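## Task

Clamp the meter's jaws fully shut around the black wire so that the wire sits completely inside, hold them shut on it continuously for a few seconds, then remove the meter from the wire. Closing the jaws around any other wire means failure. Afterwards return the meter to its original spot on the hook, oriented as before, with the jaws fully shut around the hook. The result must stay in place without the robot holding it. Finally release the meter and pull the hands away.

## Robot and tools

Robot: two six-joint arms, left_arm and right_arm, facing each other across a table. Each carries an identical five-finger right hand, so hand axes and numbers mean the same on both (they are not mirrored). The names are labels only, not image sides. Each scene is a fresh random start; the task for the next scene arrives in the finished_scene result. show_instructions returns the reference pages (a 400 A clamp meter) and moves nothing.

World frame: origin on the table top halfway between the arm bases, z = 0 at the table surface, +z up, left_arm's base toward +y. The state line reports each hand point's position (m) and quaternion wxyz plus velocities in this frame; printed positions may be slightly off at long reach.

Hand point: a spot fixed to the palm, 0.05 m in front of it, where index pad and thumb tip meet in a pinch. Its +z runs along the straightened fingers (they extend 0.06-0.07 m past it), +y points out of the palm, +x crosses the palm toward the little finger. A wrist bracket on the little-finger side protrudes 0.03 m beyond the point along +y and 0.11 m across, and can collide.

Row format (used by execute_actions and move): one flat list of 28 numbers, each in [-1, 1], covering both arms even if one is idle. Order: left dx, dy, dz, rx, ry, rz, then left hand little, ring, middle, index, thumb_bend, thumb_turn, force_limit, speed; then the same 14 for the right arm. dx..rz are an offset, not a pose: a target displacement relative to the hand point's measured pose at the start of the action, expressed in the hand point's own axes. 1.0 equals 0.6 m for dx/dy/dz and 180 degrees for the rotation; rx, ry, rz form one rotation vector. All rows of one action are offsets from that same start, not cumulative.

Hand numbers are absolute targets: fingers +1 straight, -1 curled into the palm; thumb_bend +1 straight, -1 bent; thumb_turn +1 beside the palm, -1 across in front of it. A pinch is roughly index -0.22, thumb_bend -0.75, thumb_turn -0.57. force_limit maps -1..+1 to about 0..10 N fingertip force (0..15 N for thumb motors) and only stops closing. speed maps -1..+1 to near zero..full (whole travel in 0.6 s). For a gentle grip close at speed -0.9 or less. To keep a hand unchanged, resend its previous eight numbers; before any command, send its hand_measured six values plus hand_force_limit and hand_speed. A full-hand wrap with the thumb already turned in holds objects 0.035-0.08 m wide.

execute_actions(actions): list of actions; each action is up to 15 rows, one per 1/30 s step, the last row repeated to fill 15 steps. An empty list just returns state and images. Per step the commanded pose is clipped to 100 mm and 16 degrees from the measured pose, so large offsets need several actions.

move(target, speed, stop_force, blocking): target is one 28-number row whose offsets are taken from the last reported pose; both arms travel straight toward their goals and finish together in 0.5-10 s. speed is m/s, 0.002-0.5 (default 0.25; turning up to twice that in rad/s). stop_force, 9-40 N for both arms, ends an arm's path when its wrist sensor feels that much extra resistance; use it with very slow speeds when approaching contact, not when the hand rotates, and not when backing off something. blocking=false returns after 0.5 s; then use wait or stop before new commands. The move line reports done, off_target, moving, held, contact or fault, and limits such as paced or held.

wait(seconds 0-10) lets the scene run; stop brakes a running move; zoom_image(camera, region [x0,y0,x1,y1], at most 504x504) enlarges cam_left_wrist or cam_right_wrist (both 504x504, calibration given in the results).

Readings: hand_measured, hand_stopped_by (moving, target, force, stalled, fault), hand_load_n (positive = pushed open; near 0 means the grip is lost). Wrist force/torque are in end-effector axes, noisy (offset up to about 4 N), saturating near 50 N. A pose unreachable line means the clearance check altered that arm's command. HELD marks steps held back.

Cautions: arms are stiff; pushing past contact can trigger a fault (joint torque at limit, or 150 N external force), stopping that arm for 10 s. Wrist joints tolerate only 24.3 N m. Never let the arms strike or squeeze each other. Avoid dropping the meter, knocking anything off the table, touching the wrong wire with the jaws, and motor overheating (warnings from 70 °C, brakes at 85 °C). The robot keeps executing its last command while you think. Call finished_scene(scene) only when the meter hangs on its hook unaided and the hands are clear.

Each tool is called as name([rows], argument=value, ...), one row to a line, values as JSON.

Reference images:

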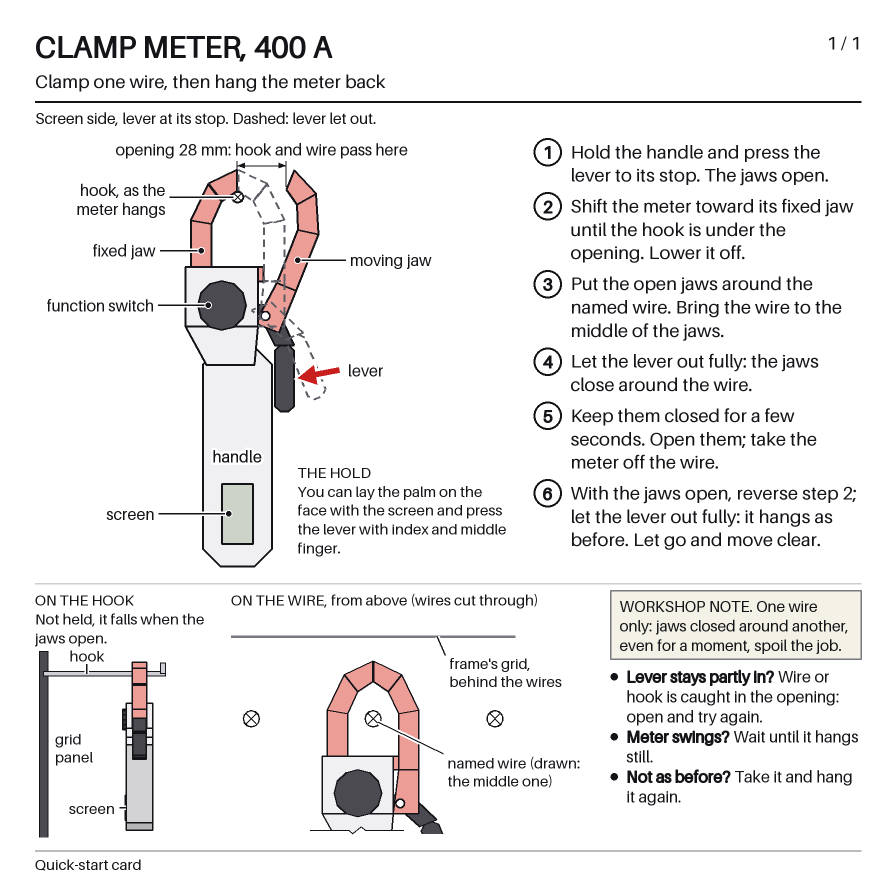

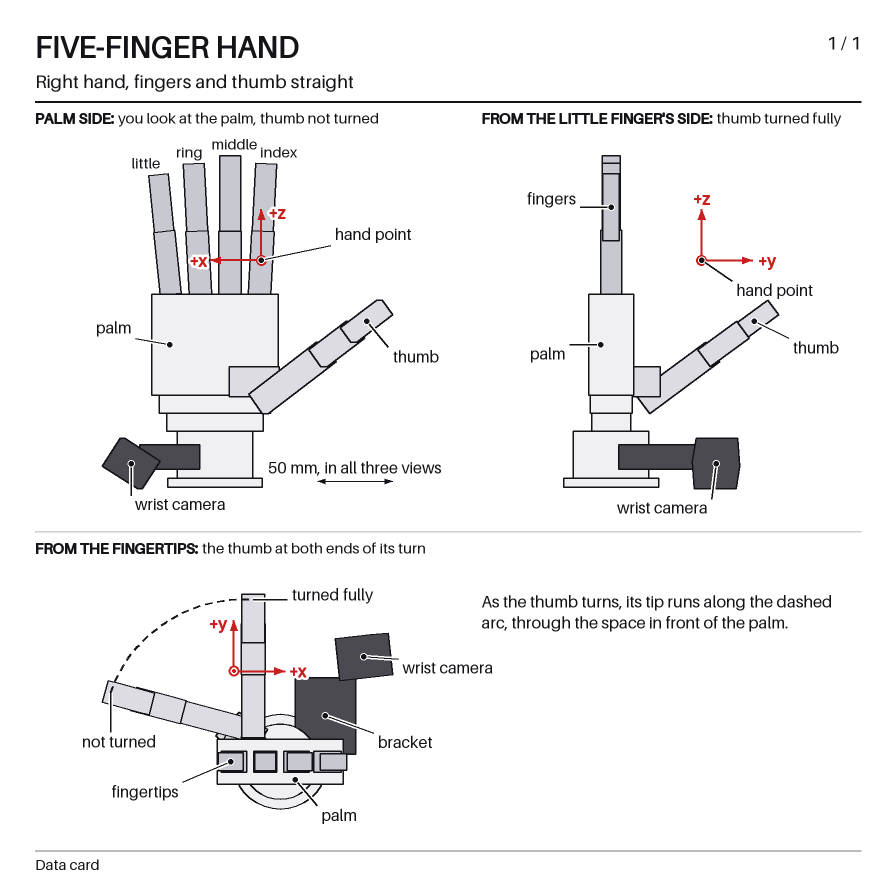

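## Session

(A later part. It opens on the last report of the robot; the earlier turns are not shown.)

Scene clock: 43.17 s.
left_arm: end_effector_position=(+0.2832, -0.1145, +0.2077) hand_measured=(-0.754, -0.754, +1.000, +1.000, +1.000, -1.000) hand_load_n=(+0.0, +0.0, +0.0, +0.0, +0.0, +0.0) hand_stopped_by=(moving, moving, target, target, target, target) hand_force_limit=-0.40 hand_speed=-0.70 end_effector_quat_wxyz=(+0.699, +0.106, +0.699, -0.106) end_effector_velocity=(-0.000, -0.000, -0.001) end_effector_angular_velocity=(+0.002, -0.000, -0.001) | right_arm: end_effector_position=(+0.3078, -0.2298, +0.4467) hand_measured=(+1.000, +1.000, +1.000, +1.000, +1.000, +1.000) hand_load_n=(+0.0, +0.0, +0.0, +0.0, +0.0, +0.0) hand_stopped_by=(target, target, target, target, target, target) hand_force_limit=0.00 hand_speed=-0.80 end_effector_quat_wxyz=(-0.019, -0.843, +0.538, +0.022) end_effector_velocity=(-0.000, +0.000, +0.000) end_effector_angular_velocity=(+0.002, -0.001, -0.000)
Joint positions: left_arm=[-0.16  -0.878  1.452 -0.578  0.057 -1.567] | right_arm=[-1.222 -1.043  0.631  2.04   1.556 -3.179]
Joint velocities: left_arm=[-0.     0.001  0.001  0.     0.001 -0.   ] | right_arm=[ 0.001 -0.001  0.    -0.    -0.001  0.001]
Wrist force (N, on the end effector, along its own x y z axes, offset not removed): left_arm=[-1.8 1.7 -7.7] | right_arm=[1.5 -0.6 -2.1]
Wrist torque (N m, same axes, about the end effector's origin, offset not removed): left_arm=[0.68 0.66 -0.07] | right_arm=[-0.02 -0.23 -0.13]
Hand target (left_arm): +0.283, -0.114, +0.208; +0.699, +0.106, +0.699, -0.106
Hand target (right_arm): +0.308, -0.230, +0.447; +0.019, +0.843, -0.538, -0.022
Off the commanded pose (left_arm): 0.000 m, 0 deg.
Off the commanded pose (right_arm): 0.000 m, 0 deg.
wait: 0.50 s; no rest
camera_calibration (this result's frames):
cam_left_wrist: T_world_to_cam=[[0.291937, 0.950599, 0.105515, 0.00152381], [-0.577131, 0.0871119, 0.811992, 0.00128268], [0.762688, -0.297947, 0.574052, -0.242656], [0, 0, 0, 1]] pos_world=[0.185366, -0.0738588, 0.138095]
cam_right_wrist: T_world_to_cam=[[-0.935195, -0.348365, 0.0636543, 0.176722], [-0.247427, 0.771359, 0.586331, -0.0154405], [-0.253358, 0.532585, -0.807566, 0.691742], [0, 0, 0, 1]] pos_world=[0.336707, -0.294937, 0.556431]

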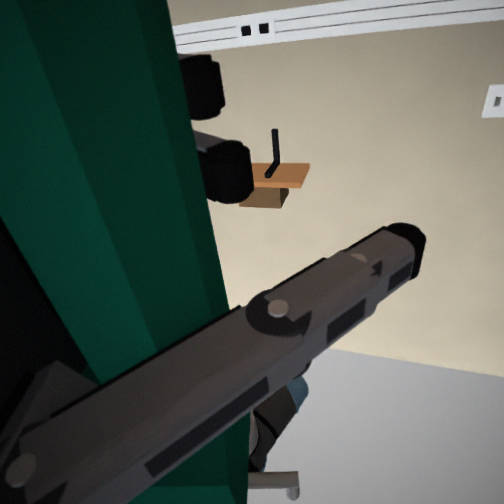

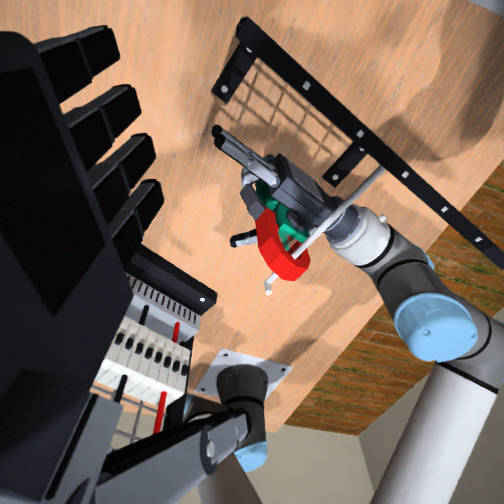

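wait(seconds=0.4)

zoom_image(camera="cam_right_wrist", region=[200, 110, 420, 330])

Scene clock: 43.70 s.
left_arm: end_effector_position=(+0.2832, -0.1145, +0.2077) hand_measured=(-0.870, -0.852, +1.000, +1.000, +1.000, -1.000) hand_load_n=(+3.0, +4.0, +0.0, +0.0, +0.0, +0.0) hand_stopped_by=(force, force, target, target, target, target) hand_force_limit=-0.40 hand_speed=-0.70 end_effector_quat_wxyz=(+0.699, +0.106, +0.699, -0.106) end_effector_velocity=(+0.000, -0.000, +0.000) end_effector_angular_velocity=(-0.001, +0.000, -0.000) | right_arm: end_effector_position=(+0.3078, -0.2298, +0.4467) hand_measured=(+1.000, +1.000, +1.000, +1.000, +1.000, +1.000) hand_load_n=(+0.0, +0.0, +0.0, +0.0, +0.0, +0.0) hand_stopped_by=(target, target, target, target, target, target) hand_force_limit=0.00 hand_speed=-0.80 end_effector_quat_wxyz=(-0.019, -0.843, +0.538, +0.022) end_effector_velocity=(-0.001, +0.000, +0.000) end_effector_angular_velocity=(-0.000, -0.000, +0.001)
Joint positions: left_arm=[-0.16  -0.878  1.452 -0.578  0.057 -1.567] | right_arm=[-1.222 -1.043  0.631  2.04   1.556 -3.179]
Joint velocities: left_arm=[ 0.     0.    -0.001 -0.     0.001  0.   ] | right_arm=[ 0.001 -0.001 -0.     0.001  0.     0.001]
Wrist force (N, on the end effector, along its own x y z axes, offset not removed): left_arm=[-1.7 -1.5 -4.9] | right_arm=[1.3 0.4 -3.1]
Wrist torque (N m, same axes, about the end effector's origin, offset not removed): left_arm=[-0.09 0.34 -0.15] | right_arm=[0.02 -0.11 0.15]
Hand target (left_arm): +0.283, -0.114, +0.208; +0.699, +0.106, +0.699, -0.106
Hand target (right_arm): +0.308, -0.230, +0.447; +0.019, +0.843, -0.538, -0.022
Off the commanded pose (left_arm): 0.000 m, 0 deg.
Off the commanded pose (right_arm): 0.000 m, 0 deg.
wait: 0.40 s; at rest by 0.23 s
camera_calibration (this result's frames):
cam_left_wrist: T_world_to_cam=[[0.291937, 0.950599, 0.105515, 0.00152386], [-0.577131, 0.0871122, 0.811992, 0.00128277], [0.762688, -0.297947, 0.574052, -0.242656], [0, 0, 0, 1]] pos_world=[0.185366, -0.0738588, 0.138094]
cam_right_wrist: T_world_to_cam=[[-0.935195, -0.348365, 0.0636543, 0.176722], [-0.247427, 0.771359, 0.586331, -0.0154406], [-0.253358, 0.532585, -0.807566, 0.691741], [0, 0, 0, 1]] pos_world=[0.336707, -0.294937, 0.556431]

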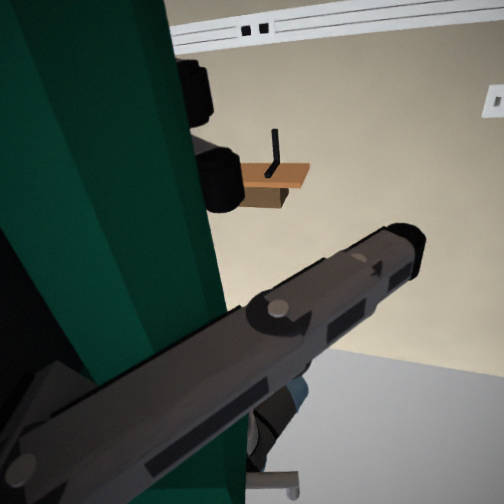

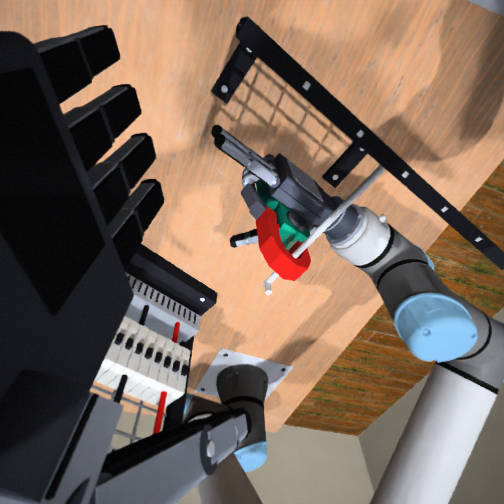

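Region (200, 110, 420, 330) of cam_right_wrist's 504x504 image, scaled by 2.291, with more detail than that image has.

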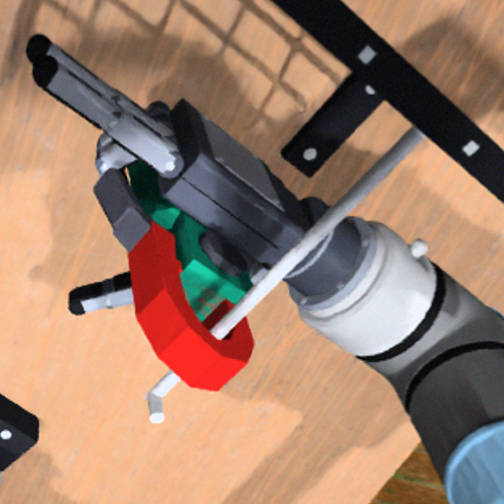

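execute_actions([
  [[0,0,0,0,0,0,-1,-1,1,1,-1,-1,-0.2,-0.75,0,0,0,0,0,0,1,1,1,1,1,1,0,-0.8]],
  [[0,0,0,0,0,0,-1,-1,1,1,-1,-1,-0.2,-0.75,0,0,0,0,0,0,1,1,1,1,1,1,0,-0.8]],
  [[0,0,0,0,0,0,-1,-1,1,1,-1,-1,-0.2,-0.75,0,0,0,0,0,0,1,1,1,1,1,1,0,-0.8]],
])

Scene clock: 46.60 s.
left_arm: end_effector_position=(+0.2832, -0.1145, +0.2078) hand_measured=(-0.870, -0.852, +1.000, +1.000, +0.636, -1.000) hand_load_n=(+3.0, +4.0, +0.0, +0.0, +3.0, +1.5) hand_stopped_by=(force, force, target, target, moving, target) hand_force_limit=-0.20 hand_speed=-0.75 end_effector_quat_wxyz=(+0.699, +0.106, +0.699, -0.106) end_effector_velocity=(+0.000, +0.001, -0.000) end_effector_angular_velocity=(+0.001, -0.000, +0.001) | right_arm: end_effector_position=(+0.3078, -0.2298, +0.4467) hand_measured=(+1.000, +1.000, +1.000, +1.000, +1.000, +1.000) hand_load_n=(+0.0, +0.0, +0.0, +0.0, +0.0, +0.0) hand_stopped_by=(target, target, target, target, target, target) hand_force_limit=0.00 hand_speed=-0.80 end_effector_quat_wxyz=(-0.019, -0.843, +0.538, +0.022) end_effector_velocity=(-0.000, +0.000, +0.000) end_effector_angular_velocity=(+0.001, +0.000, -0.001)
Joint positions: left_arm=[-0.16  -0.878  1.452 -0.578  0.057 -1.567] | right_arm=[-1.222 -1.043  0.631  2.04   1.556 -3.179]
Joint velocities: left_arm=[ 0.    -0.     0.001 -0.    -0.001 -0.   ] | right_arm=[-0.    -0.    -0.     0.001 -0.001  0.001]
Wrist force (N, on the end effector, along its own x y z axes, offset not removed): left_arm=[-2.5 3.3 -6.0] | right_arm=[-2.0 0.5 -2.6]
Wrist torque (N m, same axes, about the end effector's origin, offset not removed): left_arm=[0.36 -0.50 -0.35] | right_arm=[0.26 0.32 -0.20]
Hand target (left_arm): +0.283, -0.114, +0.208; +0.699, +0.106, +0.699, -0.106
Hand target (right_arm): +0.308, -0.230, +0.447; +0.019, +0.843, -0.538, -0.022
Off the commanded pose (left_arm): 0.000 m, 0 deg.
Off the commanded pose (right_arm): 0.000 m, 0 deg.
Step readings (end_effector_position; steps 1 to 15: 1st action; 16 to 30: 2nd action; 31 to 45: 3rd action):
0: left_arm (+0.2832, -0.1145, +0.2077) | right_arm (+0.3078, -0.2298, +0.4467)
1: left_arm (+0.2832, -0.1145, +0.2077) | right_arm (+0.3078, -0.2298, +0.4467)
2: left_arm (+0.2832, -0.1145, +0.2077) | right_arm (+0.3078, -0.2298, +0.4467)
4: left_arm (+0.2832, -0.1145, +0.2077) | right_arm (+0.3078, -0.2298, +0.4467)
8: left_arm (+0.2832, -0.1145, +0.2077) | right_arm (+0.3078, -0.2298, +0.4467)
15: left_arm (+0.2832, -0.1145, +0.2077) | right_arm (+0.3078, -0.2298, +0.4467)
16: left_arm (+0.2832, -0.1145, +0.2077) | right_arm (+0.3078, -0.2298, +0.4467)
17: left_arm (+0.2832, -0.1145, +0.2077) | right_arm (+0.3078, -0.2298, +0.4467)
19: left_arm (+0.2832, -0.1145, +0.2077) | right_arm (+0.3078, -0.2298, +0.4467)
23: left_arm (+0.2832, -0.1145, +0.2077) | right_arm (+0.3078, -0.2298, +0.4467)
30: left_arm (+0.2832, -0.1145, +0.2077) | right_arm (+0.3078, -0.2298, +0.4467)
31: left_arm (+0.2832, -0.1145, +0.2077) | right_arm (+0.3078, -0.2298, +0.4467)
32: left_arm (+0.2832, -0.1145, +0.2077) | right_arm (+0.3078, -0.2298, +0.4467)
34: left_arm (+0.2832, -0.1145, +0.2077) | right_arm (+0.3078, -0.2298, +0.4467)
38: left_arm (+0.2832, -0.1145, +0.2077) | right_arm (+0.3078, -0.2298, +0.4467)
45: end_effector_position above
camera_calibration (this result's frames):
cam_left_wrist: T_world_to_cam=[[0.291937, 0.950601, 0.105505, 0.00152498], [-0.577129, 0.0871202, 0.811993, 0.00127819], [0.762689, -0.297941, 0.574053, -0.242659], [0, 0, 0, 1]] pos_world=[0.185366, -0.073859, 0.1381]
cam_right_wrist: T_world_to_cam=[[-0.935195, -0.348365, 0.0636543, 0.176722], [-0.247427, 0.771359, 0.586331, -0.0154404], [-0.253358, 0.532584, -0.807566, 0.691741], [0, 0, 0, 1]] pos_world=[0.336707, -0.294937, 0.556431]

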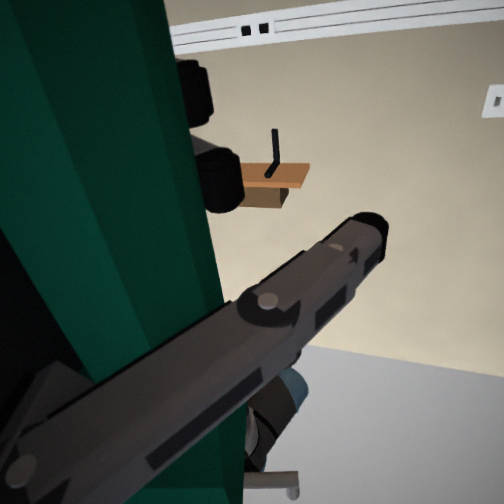

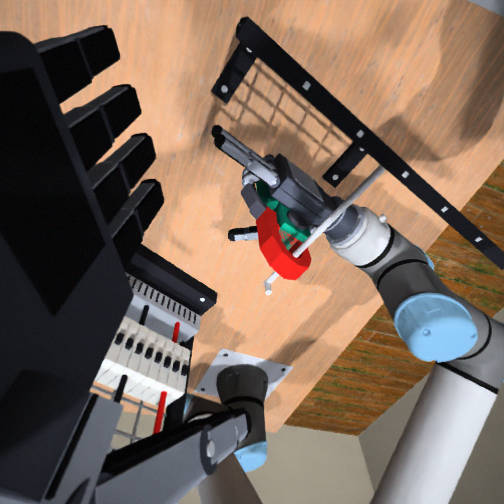

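wait(seconds=0.5)

zoom_image(camera="cam_right_wrist", region=[200, 110, 420, 330])

Scene clock: 47.53 s.
left_arm: end_effector_position=(+0.2832, -0.1145, +0.2078) hand_measured=(-0.870, -0.852, +1.000, +1.000, +0.546, -1.000) hand_load_n=(+3.5, +4.0, +0.0, +0.0, +6.0, +3.0) hand_stopped_by=(force, force, target, target, force, target) hand_force_limit=-0.20 hand_speed=-0.75 end_effector_quat_wxyz=(+0.699, +0.106, +0.699, -0.106) end_effector_velocity=(-0.000, -0.000, -0.000) end_effector_angular_velocity=(-0.000, +0.000, -0.000) | right_arm: end_effector_position=(+0.3078, -0.2298, +0.4467) hand_measured=(+1.000, +1.000, +1.000, +1.000, +1.000, +1.000) hand_load_n=(+0.0, +0.0, +0.0, +0.0, +0.0, +0.0) hand_stopped_by=(target, target, target, target, target, target) hand_force_limit=0.00 hand_speed=-0.80 end_effector_quat_wxyz=(-0.019, -0.843, +0.538, +0.022) end_effector_velocity=(-0.000, +0.000, +0.000) end_effector_angular_velocity=(+0.000, -0.001, +0.002)
Joint positions: left_arm=[-0.16  -0.878  1.452 -0.578  0.057 -1.567] | right_arm=[-1.222 -1.043  0.631  2.04   1.556 -3.179]
Joint velocities: left_arm=[-0.  0. -0. -0. -0. -0.] | right_arm=[ 0.001 -0.    -0.    -0.001  0.    -0.001]
Wrist force (N, on the end effector, along its own x y z axes, offset not removed): left_arm=[-5.0 -1.3 -5.0] | right_arm=[-1.8 0.9 -3.5]
Wrist torque (N m, same axes, about the end effector's origin, offset not removed): left_arm=[-0.35 -0.16 -0.65] | right_arm=[0.10 0.22 -0.07]
Hand target (left_arm): +0.283, -0.114, +0.208; +0.699, +0.106, +0.699, -0.106
Hand target (right_arm): +0.308, -0.230, +0.447; +0.019, +0.843, -0.538, -0.022
Off the commanded pose (left_arm): 0.000 m, 0 deg.
Off the commanded pose (right_arm): 0.000 m, 0 deg.
wait: 0.50 s; at rest by 0.07 s
camera_calibration (this result's frames):
cam_left_wrist: T_world_to_cam=[[0.291937, 0.950601, 0.105503, 0.00152518], [-0.577129, 0.0871216, 0.811993, 0.00127751], [0.76269, -0.29794, 0.574053, -0.242659], [0, 0, 0, 1]] pos_world=[0.185366, -0.073859, 0.138101]
cam_right_wrist: T_world_to_cam=[[-0.935195, -0.348365, 0.0636544, 0.176722], [-0.247427, 0.771359, 0.586331, -0.0154405], [-0.253358, 0.532584, -0.807566, 0.691742], [0, 0, 0, 1]] pos_world=[0.336707, -0.294937, 0.556431]

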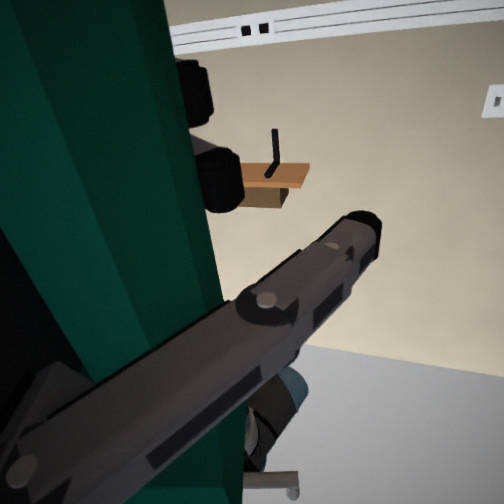

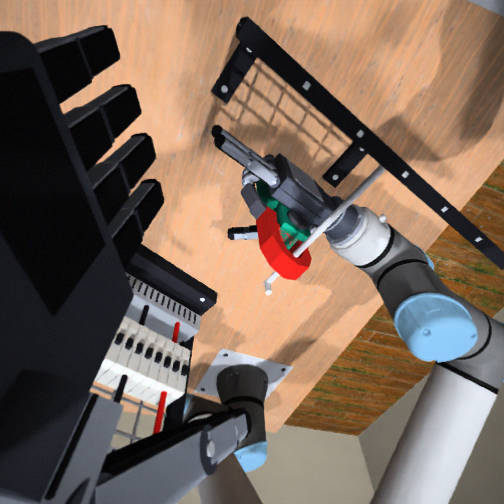

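Region (200, 110, 420, 330) of cam_right_wrist's 504x504 image, scaled by 2.291, with more detail than that image has.

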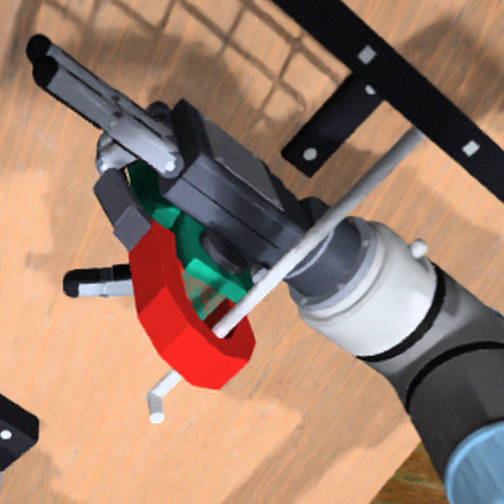

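execute_actions([
  [[0,0,0,0,0,0,-0.98,-0.98,0.3,0.3,-1,-1,0.6,-0.8,0,0,0,0,0,0,1,1,1,1,1,1,0,-0.8]],
  [[0,0,0,0,0,0,-0.98,-0.98,0.3,0.3,-1,-1,0.6,-0.8,0,0,0,0,0,0,1,1,1,1,1,1,0,-0.8]],
  [[0,0,0,0,0,0,-0.98,-0.98,0.3,0.3,-1,-1,0.6,-0.6,0,0,0,0,0,0,1,1,1,1,1,1,0,-0.8]],
])

zoom_image(camera="cam_right_wrist", region=[200, 110, 420, 330])

Scene clock: 49.43 s.
left_arm: end_effector_position=(+0.2832, -0.1145, +0.2078) hand_measured=(-0.888, -0.860, +0.380, +0.380, +0.546, -1.000) hand_load_n=(+10.5, +7.5, +0.0, +0.0, +6.0, +2.5) hand_stopped_by=(force, force, moving, moving, force, target) hand_force_limit=0.60 hand_speed=-0.60 end_effector_quat_wxyz=(+0.699, +0.106, +0.699, -0.106) end_effector_velocity=(-0.000, +0.000, -0.001) end_effector_angular_velocity=(+0.001, -0.000, -0.001) | right_arm: end_effector_position=(+0.3078, -0.2298, +0.4467) hand_measured=(+1.000, +1.000, +1.000, +1.000, +1.000, +1.000) hand_load_n=(+0.0, +0.0, +0.0, +0.0, +0.0, +0.0) hand_stopped_by=(target, target, target, target, target, target) hand_force_limit=0.00 hand_speed=-0.80 end_effector_quat_wxyz=(-0.019, -0.843, +0.538, +0.022) end_effector_velocity=(-0.000, -0.000, +0.000) end_effector_angular_velocity=(-0.001, +0.000, +0.000)
Joint positions: left_arm=[-0.16  -0.878  1.452 -0.578  0.057 -1.567] | right_arm=[-1.222 -1.043  0.631  2.04   1.556 -3.179]
Joint velocities: left_arm=[-0.     0.001  0.001 -0.     0.     0.   ] | right_arm=[ 0.     0.    -0.     0.     0.001 -0.   ]
Wrist force (N, on the end effector, along its own x y z axes, offset not removed): left_arm=[-4.5 -0.1 -12.2] | right_arm=[-1.3 -0.3 0.1]
Wrist torque (N m, same axes, about the end effector's origin, offset not removed): left_arm=[0.38 -0.44 -0.30] | right_arm=[-0.20 0.15 -0.21]
Hand target (left_arm): +0.283, -0.114, +0.208; +0.699, +0.106, +0.699, -0.106
Hand target (right_arm): +0.308, -0.230, +0.447; +0.019, +0.843, -0.538, -0.022
Off the commanded pose (left_arm): 0.000 m, 0 deg.
Off the commanded pose (right_arm): 0.000 m, 0 deg.
Step readings (end_effector_position; steps 1 to 15: 1st action; 16 to 30: 2nd action; 31 to 45: 3rd action):
0: left_arm (+0.2832, -0.1145, +0.2078) | right_arm (+0.3078, -0.2298, +0.4467)
1: left_arm (+0.2832, -0.1145, +0.2078) | right_arm (+0.3078, -0.2298, +0.4467)
2: left_arm (+0.2832, -0.1145, +0.2078) | right_arm (+0.3078, -0.2298, +0.4467)
4: left_arm (+0.2832, -0.1145, +0.2078) | right_arm (+0.3078, -0.2298, +0.4467)
8: left_arm (+0.2832, -0.1145, +0.2078) | right_arm (+0.3078, -0.2298, +0.4467)
15: left_arm (+0.2832, -0.1145, +0.2078) | right_arm (+0.3078, -0.2298, +0.4467)
16: left_arm (+0.2832, -0.1145, +0.2078) | right_arm (+0.3078, -0.2298, +0.4467)
17: left_arm (+0.2832, -0.1145, +0.2078) | right_arm (+0.3078, -0.2298, +0.4467)
19: left_arm (+0.2832, -0.1145, +0.2078) | right_arm (+0.3078, -0.2298, +0.4467)
23: left_arm (+0.2832, -0.1145, +0.2078) | right_arm (+0.3078, -0.2298, +0.4467)
30: left_arm (+0.2832, -0.1145, +0.2078) | right_arm (+0.3078, -0.2298, +0.4467)
31: left_arm (+0.2832, -0.1145, +0.2078) | right_arm (+0.3078, -0.2298, +0.4467)
32: left_arm (+0.2832, -0.1145, +0.2078) | right_arm (+0.3078, -0.2298, +0.4467)
34: left_arm (+0.2832, -0.1145, +0.2078) | right_arm (+0.3078, -0.2298, +0.4467)
38: left_arm (+0.2832, -0.1145, +0.2078) | right_arm (+0.3078, -0.2298, +0.4467)
45: end_effector_position above
camera_calibration (this result's frames):
cam_left_wrist: T_world_to_cam=[[0.291937, 0.950601, 0.105502, 0.0015253], [-0.577128, 0.087122, 0.811993, 0.00127751], [0.76269, -0.297939, 0.574053, -0.24266], [0, 0, 0, 1]] pos_world=[0.185366, -0.0738591, 0.138101]
cam_right_wrist: T_world_to_cam=[[-0.935195, -0.348365, 0.0636541, 0.176722], [-0.247427, 0.771359, 0.586332, -0.0154406], [-0.253358, 0.532585, -0.807566, 0.691741], [0, 0, 0, 1]] pos_world=[0.336707, -0.294937, 0.556431]

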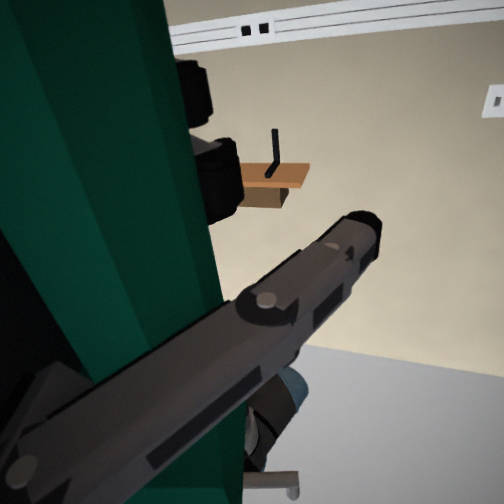

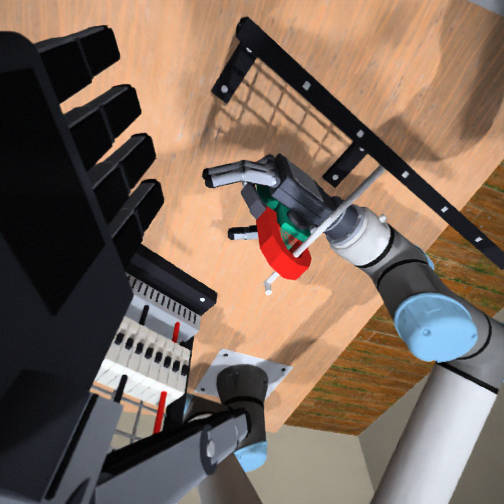

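Region (200, 110, 420, 330) of cam_right_wrist's 504x504 image, scaled by 2.291, with more detail than that image has.

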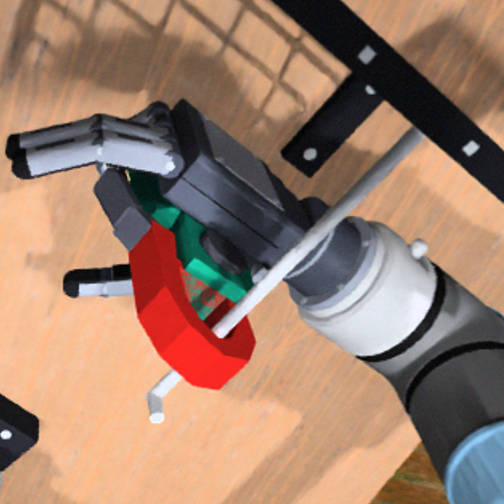

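move(target=[-0.01,0,0,0,0,0,-0.98,-0.98,0.3,0.3,-1,-1,0.6,-0.6,0,0,0,0,0,0,1,1,1,1,1,1,0,-0.8], speed=0.015)

zoom_image(camera="cam_right_wrist", region=[200, 110, 420, 330])

Scene clock: 56.73 s.
left_arm: end_effector_position=(+0.2832, -0.1145, +0.2135) hand_measured=(-0.888, -0.860, +0.300, +0.300, +0.546, -1.000) hand_load_n=(+7.5, +6.0, +0.0, +0.0, +5.5, +4.0) hand_stopped_by=(force, force, target, target, force, target) hand_force_limit=0.60 hand_speed=-0.60 end_effector_quat_wxyz=(+0.699, +0.106, +0.699, -0.106) end_effector_velocity=(+0.000, -0.000, +0.003) end_effector_angular_velocity=(+0.002, -0.001, -0.000) | right_arm: end_effector_position=(+0.3078, -0.2298, +0.4467) hand_measured=(+1.000, +1.000, +1.000, +1.000, +1.000, +1.000) hand_load_n=(+0.0, +0.0, +0.0, +0.0, +0.0, +0.0) hand_stopped_by=(target, target, target, target, target, target) hand_force_limit=0.00 hand_speed=-0.80 end_effector_quat_wxyz=(-0.019, -0.843, +0.538, +0.022) end_effector_velocity=(+0.000, -0.000, +0.000) end_effector_angular_velocity=(-0.000, +0.000, -0.000)
Joint positions: left_arm=[-0.16  -0.886  1.449 -0.569  0.057 -1.564] | right_arm=[-1.222 -1.043  0.631  2.04   1.556 -3.179]
Joint velocities: left_arm=[ 0.    -0.002 -0.004  0.009  0.    -0.   ] | right_arm=[-0.001  0.    -0.     0.001  0.    -0.   ]
Wrist force (N, on the end effector, along its own x y z axes, offset not removed): left_arm=[1.3 -2.9 -5.7] | right_arm=[2.0 1.4 -4.6]
Wrist torque (N m, same axes, about the end effector's origin, offset not removed): left_arm=[-0.37 0.27 0.04] | right_arm=[0.41 -0.14 0.09]
Hand target (left_arm): +0.283, -0.114, +0.214; +0.699, +0.106, +0.699, -0.106
Hand target (right_arm): +0.308, -0.230, +0.447; +0.019, +0.843, -0.538, -0.022
Off the commanded pose (left_arm): 0.000 m, 0 deg.
Off the commanded pose (right_arm): 0.000 m, 0 deg.
move: done
camera_calibration (this result's frames):
cam_left_wrist: T_world_to_cam=[[0.291916, 0.950585, 0.105702, 0.000886752], [-0.577287, 0.0869996, 0.811893, -0.00333229], [0.762578, -0.298026, 0.574157, -0.24595], [0, 0, 0, 1]] pos_world=[0.185374, -0.0738525, 0.143826]
cam_right_wrist: T_world_to_cam=[[-0.935195, -0.348365, 0.0636538, 0.176722], [-0.247427, 0.771359, 0.586332, -0.0154406], [-0.253357, 0.532585, -0.807566, 0.691741], [0, 0, 0, 1]] pos_world=[0.336707, -0.294937, 0.556431]

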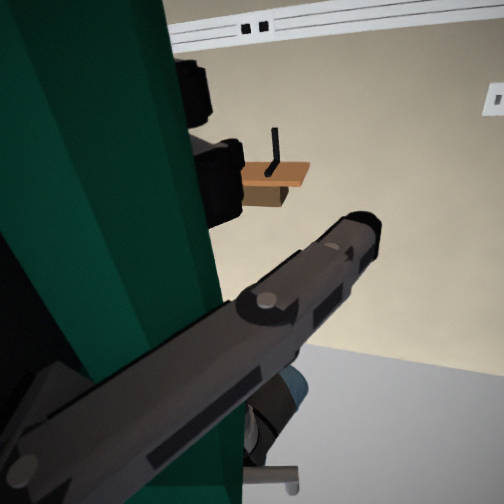

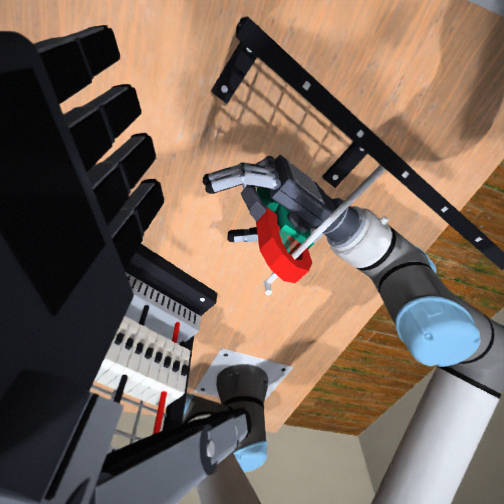

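Region (200, 110, 420, 330) of cam_right_wrist's 504x504 image, scaled by 2.291, with more detail than that image has.

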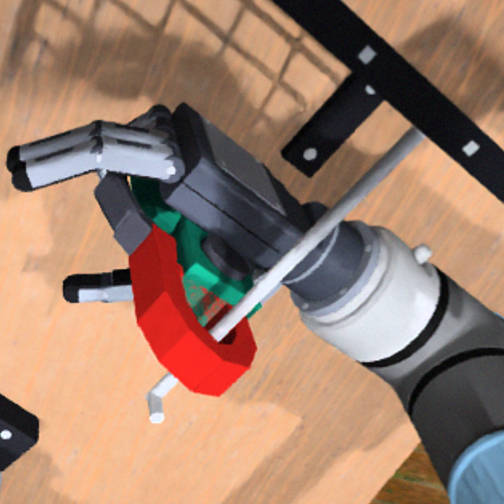

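execute_actions([
  [[0,0,0,0,0,0,-0.98,-0.98,-1,-1,-1,-1,0.8,-0.6,0,0,0,0,0,0,1,1,1,1,1,1,0,-0.8]],
  [[0,0,0,0,0,0,-0.98,-0.98,-1,-1,-1,-1,0.8,-0.6,0,0,0,0,0,0,1,1,1,1,1,1,0,-0.8]],
  [[0,0,0,0,0,0,-0.98,-0.98,-1,-1,-1,-1,0.8,-0.6,0,0,0,0,0,0,1,1,1,1,1,1,0,-0.8]],
])

zoom_image(camera="cam_right_wrist", region=[200, 110, 420, 330])

Scene clock: 58.80 s.
left_arm: end_effector_position=(+0.2832, -0.1145, +0.2135) hand_measured=(-0.888, -0.860, -0.630, -0.632, +0.546, -1.000) hand_load_n=(+7.0, +5.5, +5.0, +0.0, +5.0, +4.5) hand_stopped_by=(force, force, moving, moving, force, target) hand_force_limit=0.80 hand_speed=-0.60 end_effector_quat_wxyz=(+0.699, +0.106, +0.699, -0.106) end_effector_velocity=(+0.000, +0.000, -0.000) end_effector_angular_velocity=(+0.001, -0.000, +0.001) | right_arm: end_effector_position=(+0.3078, -0.2298, +0.4467) hand_measured=(+1.000, +1.000, +1.000, +1.000, +1.000, +1.000) hand_load_n=(+0.0, +0.0, +0.0, +0.0, +0.0, +0.0) hand_stopped_by=(target, target, target, target, target, target) hand_force_limit=0.00 hand_speed=-0.80 end_effector_quat_wxyz=(-0.019, -0.843, +0.538, +0.022) end_effector_velocity=(+0.000, -0.000, +0.000) end_effector_angular_velocity=(+0.000, +0.001, -0.001)
Joint positions: left_arm=[-0.16  -0.886  1.449 -0.569  0.057 -1.565] | right_arm=[-1.222 -1.043  0.631  2.04   1.556 -3.179]
Joint velocities: left_arm=[ 0.001  0.    -0.     0.    -0.001  0.   ] | right_arm=[-0.001 -0.     0.     0.    -0.     0.   ]
Wrist force (N, on the end effector, along its own x y z axes, offset not removed): left_arm=[1.7 -1.4 -3.0] | right_arm=[1.8 -0.7 -2.3]
Wrist torque (N m, same axes, about the end effector's origin, offset not removed): left_arm=[-0.24 0.17 -0.25] | right_arm=[-0.04 -0.14 -0.10]
Hand target (left_arm): +0.283, -0.114, +0.214; +0.699, +0.106, +0.699, -0.106
Hand target (right_arm): +0.308, -0.230, +0.447; +0.019, +0.843, -0.538, -0.022
Off the commanded pose (left_arm): 0.000 m, 0 deg.
Off the commanded pose (right_arm): 0.000 m, 0 deg.
Step readings (end_effector_position; steps 1 to 15: 1st action; 16 to 30: 2nd action; 31 to 45: 3rd action):
0: left_arm (+0.2832, -0.1145, +0.2137) | right_arm (+0.3078, -0.2298, +0.4467)
1: left_arm (+0.2832, -0.1145, +0.2137) | right_arm (+0.3078, -0.2298, +0.4467)
2: left_arm (+0.2832, -0.1145, +0.2137) | right_arm (+0.3078, -0.2298, +0.4467)
4: left_arm (+0.2832, -0.1145, +0.2137) | right_arm (+0.3078, -0.2298, +0.4467)
8: left_arm (+0.2832, -0.1145, +0.2137) | right_arm (+0.3078, -0.2298, +0.4467)
15: left_arm (+0.2832, -0.1145, +0.2135) | right_arm (+0.3078, -0.2298, +0.4467)
16: left_arm (+0.2832, -0.1145, +0.2135) | right_arm (+0.3078, -0.2298, +0.4467)
17: left_arm (+0.2832, -0.1145, +0.2135) | right_arm (+0.3078, -0.2298, +0.4467)
19: left_arm (+0.2832, -0.1145, +0.2135) | right_arm (+0.3078, -0.2298, +0.4467)
23: left_arm (+0.2832, -0.1145, +0.2135) | right_arm (+0.3078, -0.2298, +0.4467)
30: left_arm (+0.2832, -0.1145, +0.2135) | right_arm (+0.3078, -0.2298, +0.4467)
31: left_arm (+0.2832, -0.1145, +0.2135) | right_arm (+0.3078, -0.2298, +0.4467)
32: left_arm (+0.2832, -0.1145, +0.2135) | right_arm (+0.3078, -0.2298, +0.4467)
34: left_arm (+0.2832, -0.1145, +0.2135) | right_arm (+0.3078, -0.2298, +0.4467)
38: left_arm (+0.2832, -0.1145, +0.2135) | right_arm (+0.3078, -0.2298, +0.4467)
45: end_effector_position above
camera_calibration (this result's frames):
cam_left_wrist: T_world_to_cam=[[0.29192, 0.95059, 0.105649, 0.00089459], [-0.577261, 0.087037, 0.811908, -0.00335912], [0.762596, -0.297999, 0.574146, -0.245965], [0, 0, 0, 1]] pos_world=[0.185372, -0.0738554, 0.143853]
cam_right_wrist: T_world_to_cam=[[-0.935195, -0.348365, 0.0636537, 0.176722], [-0.247427, 0.771359, 0.586332, -0.0154406], [-0.253357, 0.532585, -0.807566, 0.691741], [0, 0, 0, 1]] pos_world=[0.336707, -0.294937, 0.556431]

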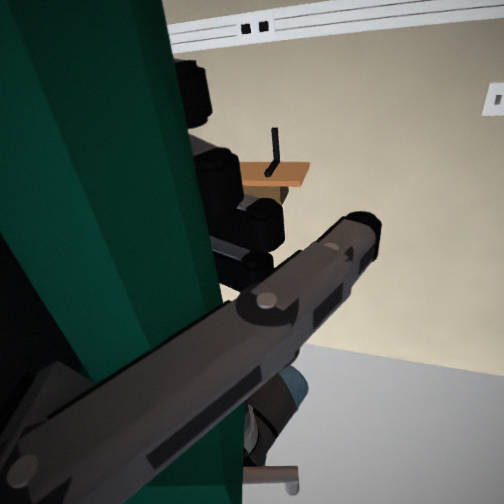

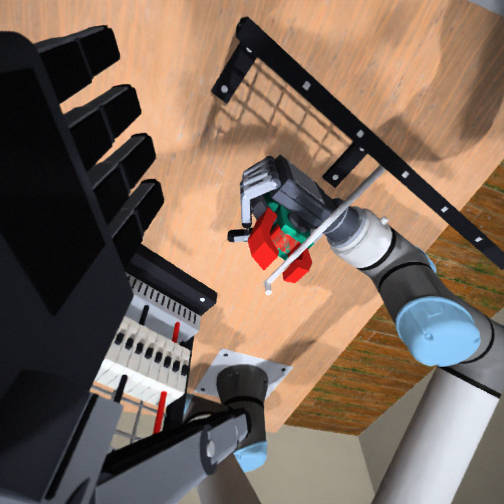

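Region (200, 110, 420, 330) of cam_right_wrist's 504x504 image, scaled by 2.291, with more detail than that image has.

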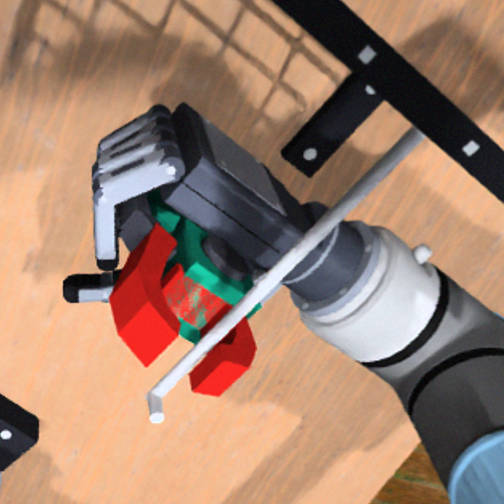

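The jaws are opening. Let me check the settled state.

wait(seconds=0.5)

zoom_image(camera="cam_right_wrist", region=[200, 110, 420, 330])

Scene clock: 59.40 s.
left_arm: end_effector_position=(+0.2832, -0.1145, +0.2135) hand_measured=(-0.888, -0.860, -0.826, -0.806, +0.546, -1.000) hand_load_n=(+7.5, +5.5, +11.0, +6.5, +6.5, +6.0) hand_stopped_by=(force, force, force, force, force, target) hand_force_limit=0.80 hand_speed=-0.60 end_effector_quat_wxyz=(+0.699, +0.106, +0.699, -0.106) end_effector_velocity=(+0.000, +0.000, -0.000) end_effector_angular_velocity=(+0.000, -0.000, -0.001) | right_arm: end_effector_position=(+0.3078, -0.2298, +0.4467) hand_measured=(+1.000, +1.000, +1.000, +1.000, +1.000, +1.000) hand_load_n=(+0.0, +0.0, +0.0, +0.0, +0.0, +0.0) hand_stopped_by=(target, target, target, target, target, target) hand_force_limit=0.00 hand_speed=-0.80 end_effector_quat_wxyz=(-0.019, -0.843, +0.538, +0.022) end_effector_velocity=(-0.000, -0.000, +0.000) end_effector_angular_velocity=(+0.000, -0.001, +0.001)
Joint positions: left_arm=[-0.16  -0.886  1.449 -0.569  0.057 -1.565] | right_arm=[-1.222 -1.043  0.631  2.04   1.556 -3.179]
Joint velocities: left_arm=[ 0.    -0.     0.001 -0.     0.001 -0.   ] | right_arm=[-0.    -0.001 -0.    -0.     0.    -0.001]
Wrist force (N, on the end effector, along its own x y z axes, offset not removed): left_arm=[-0.3 2.0 -1.7] | right_arm=[1.4 -3.7 -2.0]
Wrist torque (N m, same axes, about the end effector's origin, offset not removed): left_arm=[0.48 0.22 0.08] | right_arm=[-0.57 -0.17 -0.12]
Hand target (left_arm): +0.283, -0.114, +0.214; +0.699, +0.106, +0.699, -0.106
Hand target (right_arm): +0.308, -0.230, +0.447; +0.019, +0.843, -0.538, -0.022
Off the commanded pose (left_arm): 0.000 m, 0 deg.
Off the commanded pose (right_arm): 0.000 m, 0 deg.
wait: 0.50 s; at rest by 0.33 s
camera_calibration (this result's frames):
cam_left_wrist: T_world_to_cam=[[0.29192, 0.95059, 0.105649, 0.000894642], [-0.577261, 0.0870374, 0.811908, -0.0033592], [0.762596, -0.297999, 0.574146, -0.245965], [0, 0, 0, 1]] pos_world=[0.185372, -0.0738555, 0.143853]
cam_right_wrist: T_world_to_cam=[[-0.935195, -0.348365, 0.0636542, 0.176722], [-0.247426, 0.771359, 0.586332, -0.0154408], [-0.253358, 0.532585, -0.807566, 0.691741], [0, 0, 0, 1]] pos_world=[0.336707, -0.294937, 0.556431]

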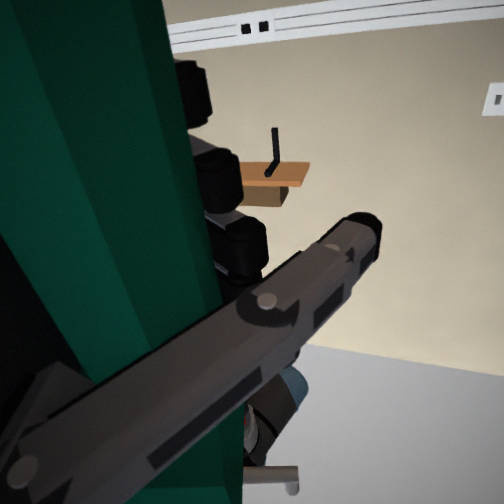

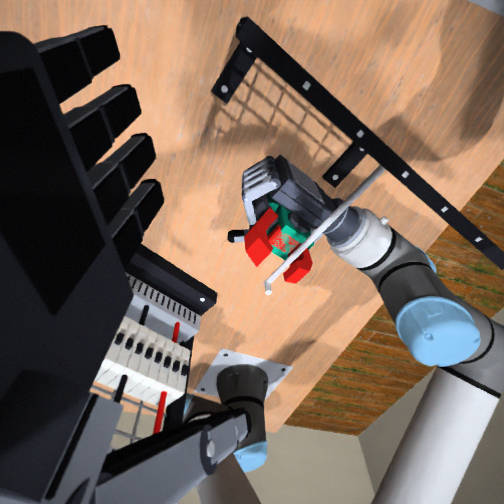

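Region (200, 110, 420, 330) of cam_right_wrist's 504x504 image, scaled by 2.291, with more detail than that image has.

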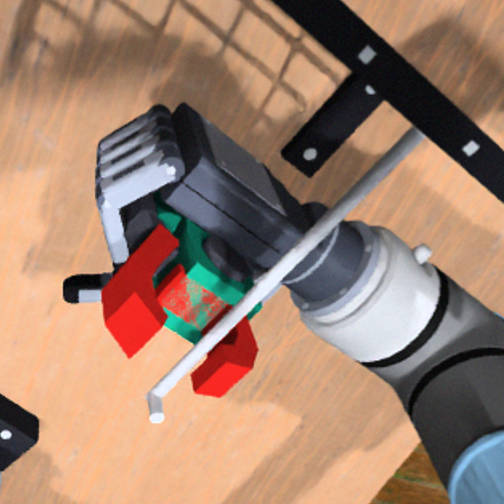

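move(target=[0,0,-0.0233,0,0,0,-0.98,-0.98,-1,-1,-1,-1,0.8,-0.6,0,0,0,0,0,0,1,1,1,1,1,1,0,-0.8], speed=0.03)

zoom_image(camera="cam_right_wrist", region=[200, 110, 420, 330])

Scene clock: 60.57 s.
left_arm: end_effector_position=(+0.2701, -0.1104, +0.2135) hand_measured=(-0.888, -0.860, -0.826, -0.806, +0.546, -1.000) hand_load_n=(+7.5, +5.5, +11.0, +6.5, +6.5, +6.0) hand_stopped_by=(force, force, force, force, force, target) hand_force_limit=0.80 hand_speed=-0.60 end_effector_quat_wxyz=(+0.699, +0.106, +0.699, -0.106) end_effector_velocity=(-0.002, +0.000, +0.000) end_effector_angular_velocity=(+0.001, -0.001, -0.001) | right_arm: end_effector_position=(+0.3078, -0.2298, +0.4467) hand_measured=(+1.000, +1.000, +1.000, +1.000, +1.000, +1.000) hand_load_n=(+0.0, +0.0, +0.0, +0.0, +0.0, +0.0) hand_stopped_by=(target, target, target, target, target, target) hand_force_limit=0.00 hand_speed=-0.80 end_effector_quat_wxyz=(-0.019, -0.843, +0.538, +0.022) end_effector_velocity=(-0.000, +0.000, -0.000) end_effector_angular_velocity=(-0.001, +0.001, +0.000)
Joint positions: left_arm=[-0.183 -0.893  1.462 -0.574  0.034 -1.565] | right_arm=[-1.222 -1.043  0.631  2.04   1.556 -3.179]
Joint velocities: left_arm=[-0.004 -0.002  0.004 -0.007 -0.003  0.007] | right_arm=[ 0.001  0.001 -0.     0.     0.001  0.001]
Wrist force (N, on the end effector, along its own x y z axes, offset not removed): left_arm=[-1.2 -4.3 -5.0] | right_arm=[0.6 0.4 -1.7]
Wrist torque (N m, same axes, about the end effector's origin, offset not removed): left_arm=[-0.66 0.85 -0.14] | right_arm=[-0.04 -0.07 0.16]
Hand target (left_arm): +0.270, -0.110, +0.214; +0.699, +0.106, +0.699, -0.106
Hand target (right_arm): +0.308, -0.230, +0.447; +0.019, +0.843, -0.538, -0.022
Off the commanded pose (left_arm): 0.000 m, 0 deg.
Off the commanded pose (right_arm): 0.000 m, 0 deg.
move: done
camera_calibration (this result's frames):
cam_left_wrist: T_world_to_cam=[[0.291935, 0.950596, 0.105553, 0.000838202], [-0.57712, 0.0870739, 0.812004, -0.0113405], [0.762697, -0.297969, 0.574027, -0.234764], [0, 0, 0, 1]] pos_world=[0.172264, -0.0697618, 0.143881]
cam_right_wrist: T_world_to_cam=[[-0.935195, -0.348365, 0.0636538, 0.176722], [-0.247427, 0.771359, 0.586332, -0.0154407], [-0.253357, 0.532585, -0.807566, 0.691741], [0, 0, 0, 1]] pos_world=[0.336707, -0.294937, 0.556431]

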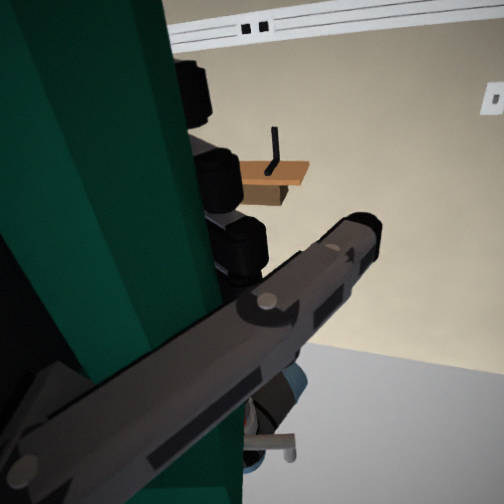

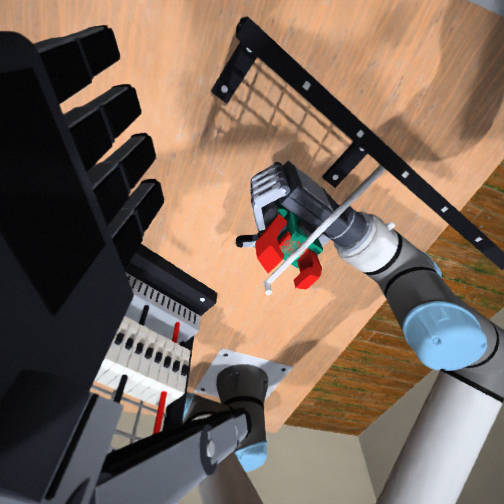

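Region (200, 110, 420, 330) of cam_right_wrist's 504x504 image, scaled by 2.291, with more detail than that image has.

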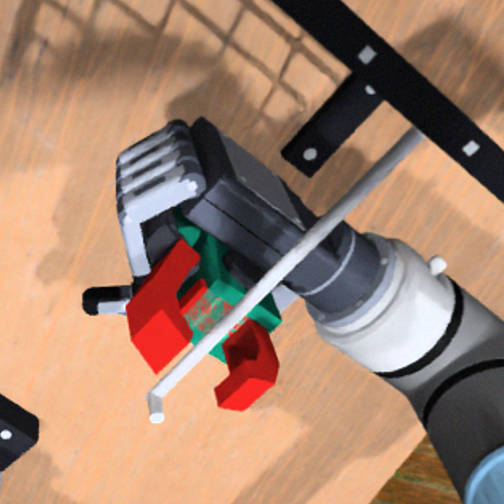

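move(target=[0.025,0,0,0,0,0,-0.98,-0.98,-1,-1,-1,-1,0.8,-0.6,0,0,0,0,0,0,1,1,1,1,1,1,0,-0.8], speed=0.025)

zoom_image(camera="cam_right_wrist", region=[200, 110, 420, 330])

Scene clock: 61.77 s.
left_arm: end_effector_position=(+0.2701, -0.1104, +0.1987) hand_measured=(-0.888, -0.860, -0.826, -0.806, +0.546, -1.000) hand_load_n=(+7.5, +5.5, +11.0, +6.5, +6.5, +6.0) hand_stopped_by=(force, force, force, force, force, target) hand_force_limit=0.80 hand_speed=-0.60 end_effector_quat_wxyz=(+0.699, +0.106, +0.699, -0.106) end_effector_velocity=(+0.000, -0.000, -0.002) end_effector_angular_velocity=(+0.003, -0.001, -0.001) | right_arm: end_effector_position=(+0.3078, -0.2298, +0.4467) hand_measured=(+1.000, +1.000, +1.000, +1.000, +1.000, +1.000) hand_load_n=(+0.0, +0.0, +0.0, +0.0, +0.0, +0.0) hand_stopped_by=(target, target, target, target, target, target) hand_force_limit=0.00 hand_speed=-0.80 end_effector_quat_wxyz=(-0.019, -0.843, +0.538, +0.022) end_effector_velocity=(-0.000, -0.000, -0.000) end_effector_angular_velocity=(-0.001, +0.001, +0.000)
Joint positions: left_arm=[-0.183 -0.872  1.469 -0.593  0.034 -1.574] | right_arm=[-1.222 -1.043  0.631  2.04   1.556 -3.179]
Joint velocities: left_arm=[ 0.     0.002  0.004 -0.011  0.001  0.008] | right_arm=[ 0.     0.001 -0.     0.001  0.001  0.   ]
Wrist force (N, on the end effector, along its own x y z axes, offset not removed): left_arm=[-1.6 0.1 -2.6] | right_arm=[-4.1 0.3 -1.4]
Wrist torque (N m, same axes, about the end effector's origin, offset not removed): left_arm=[0.22 0.61 -0.32] | right_arm=[0.06 0.75 -0.25]
Hand target (left_arm): +0.270, -0.110, +0.199; +0.699, +0.106, +0.699, -0.106
Hand target (right_arm): +0.308, -0.230, +0.447; +0.019, +0.843, -0.538, -0.022
Off the commanded pose (left_arm): 0.000 m, 0 deg.
Off the commanded pose (right_arm): 0.000 m, 0 deg.
move: done
camera_calibration (this result's frames):
cam_left_wrist: T_world_to_cam=[[0.292065, 0.950581, 0.105324, 0.00244011], [-0.576829, 0.0872389, 0.812193, 0.000535837], [0.762867, -0.297967, 0.573802, -0.226228], [0, 0, 0, 1]] pos_world=[0.172179, -0.0697749, 0.129118]
cam_right_wrist: T_world_to_cam=[[-0.935195, -0.348365, 0.063654, 0.176722], [-0.247427, 0.77136, 0.586331, -0.0154404], [-0.253357, 0.532585, -0.807567, 0.691741], [0, 0, 0, 1]] pos_world=[0.336707, -0.294937, 0.556431]

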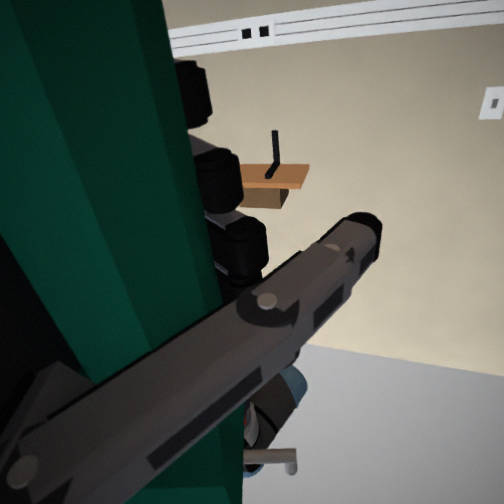

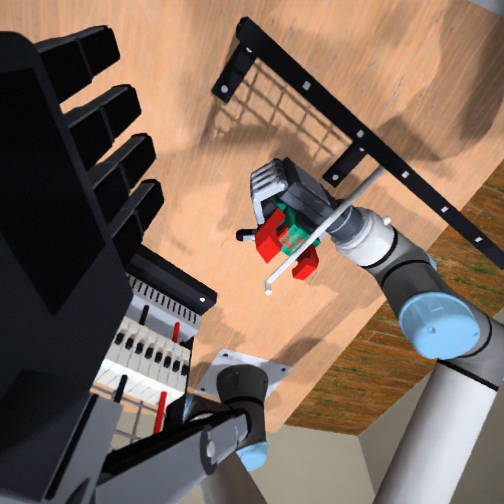

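Region (200, 110, 420, 330) of cam_right_wrist's 504x504 image, scaled by 2.291, with more detail than that image has.

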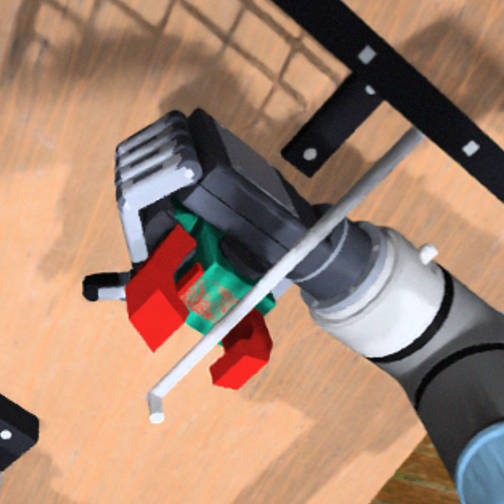

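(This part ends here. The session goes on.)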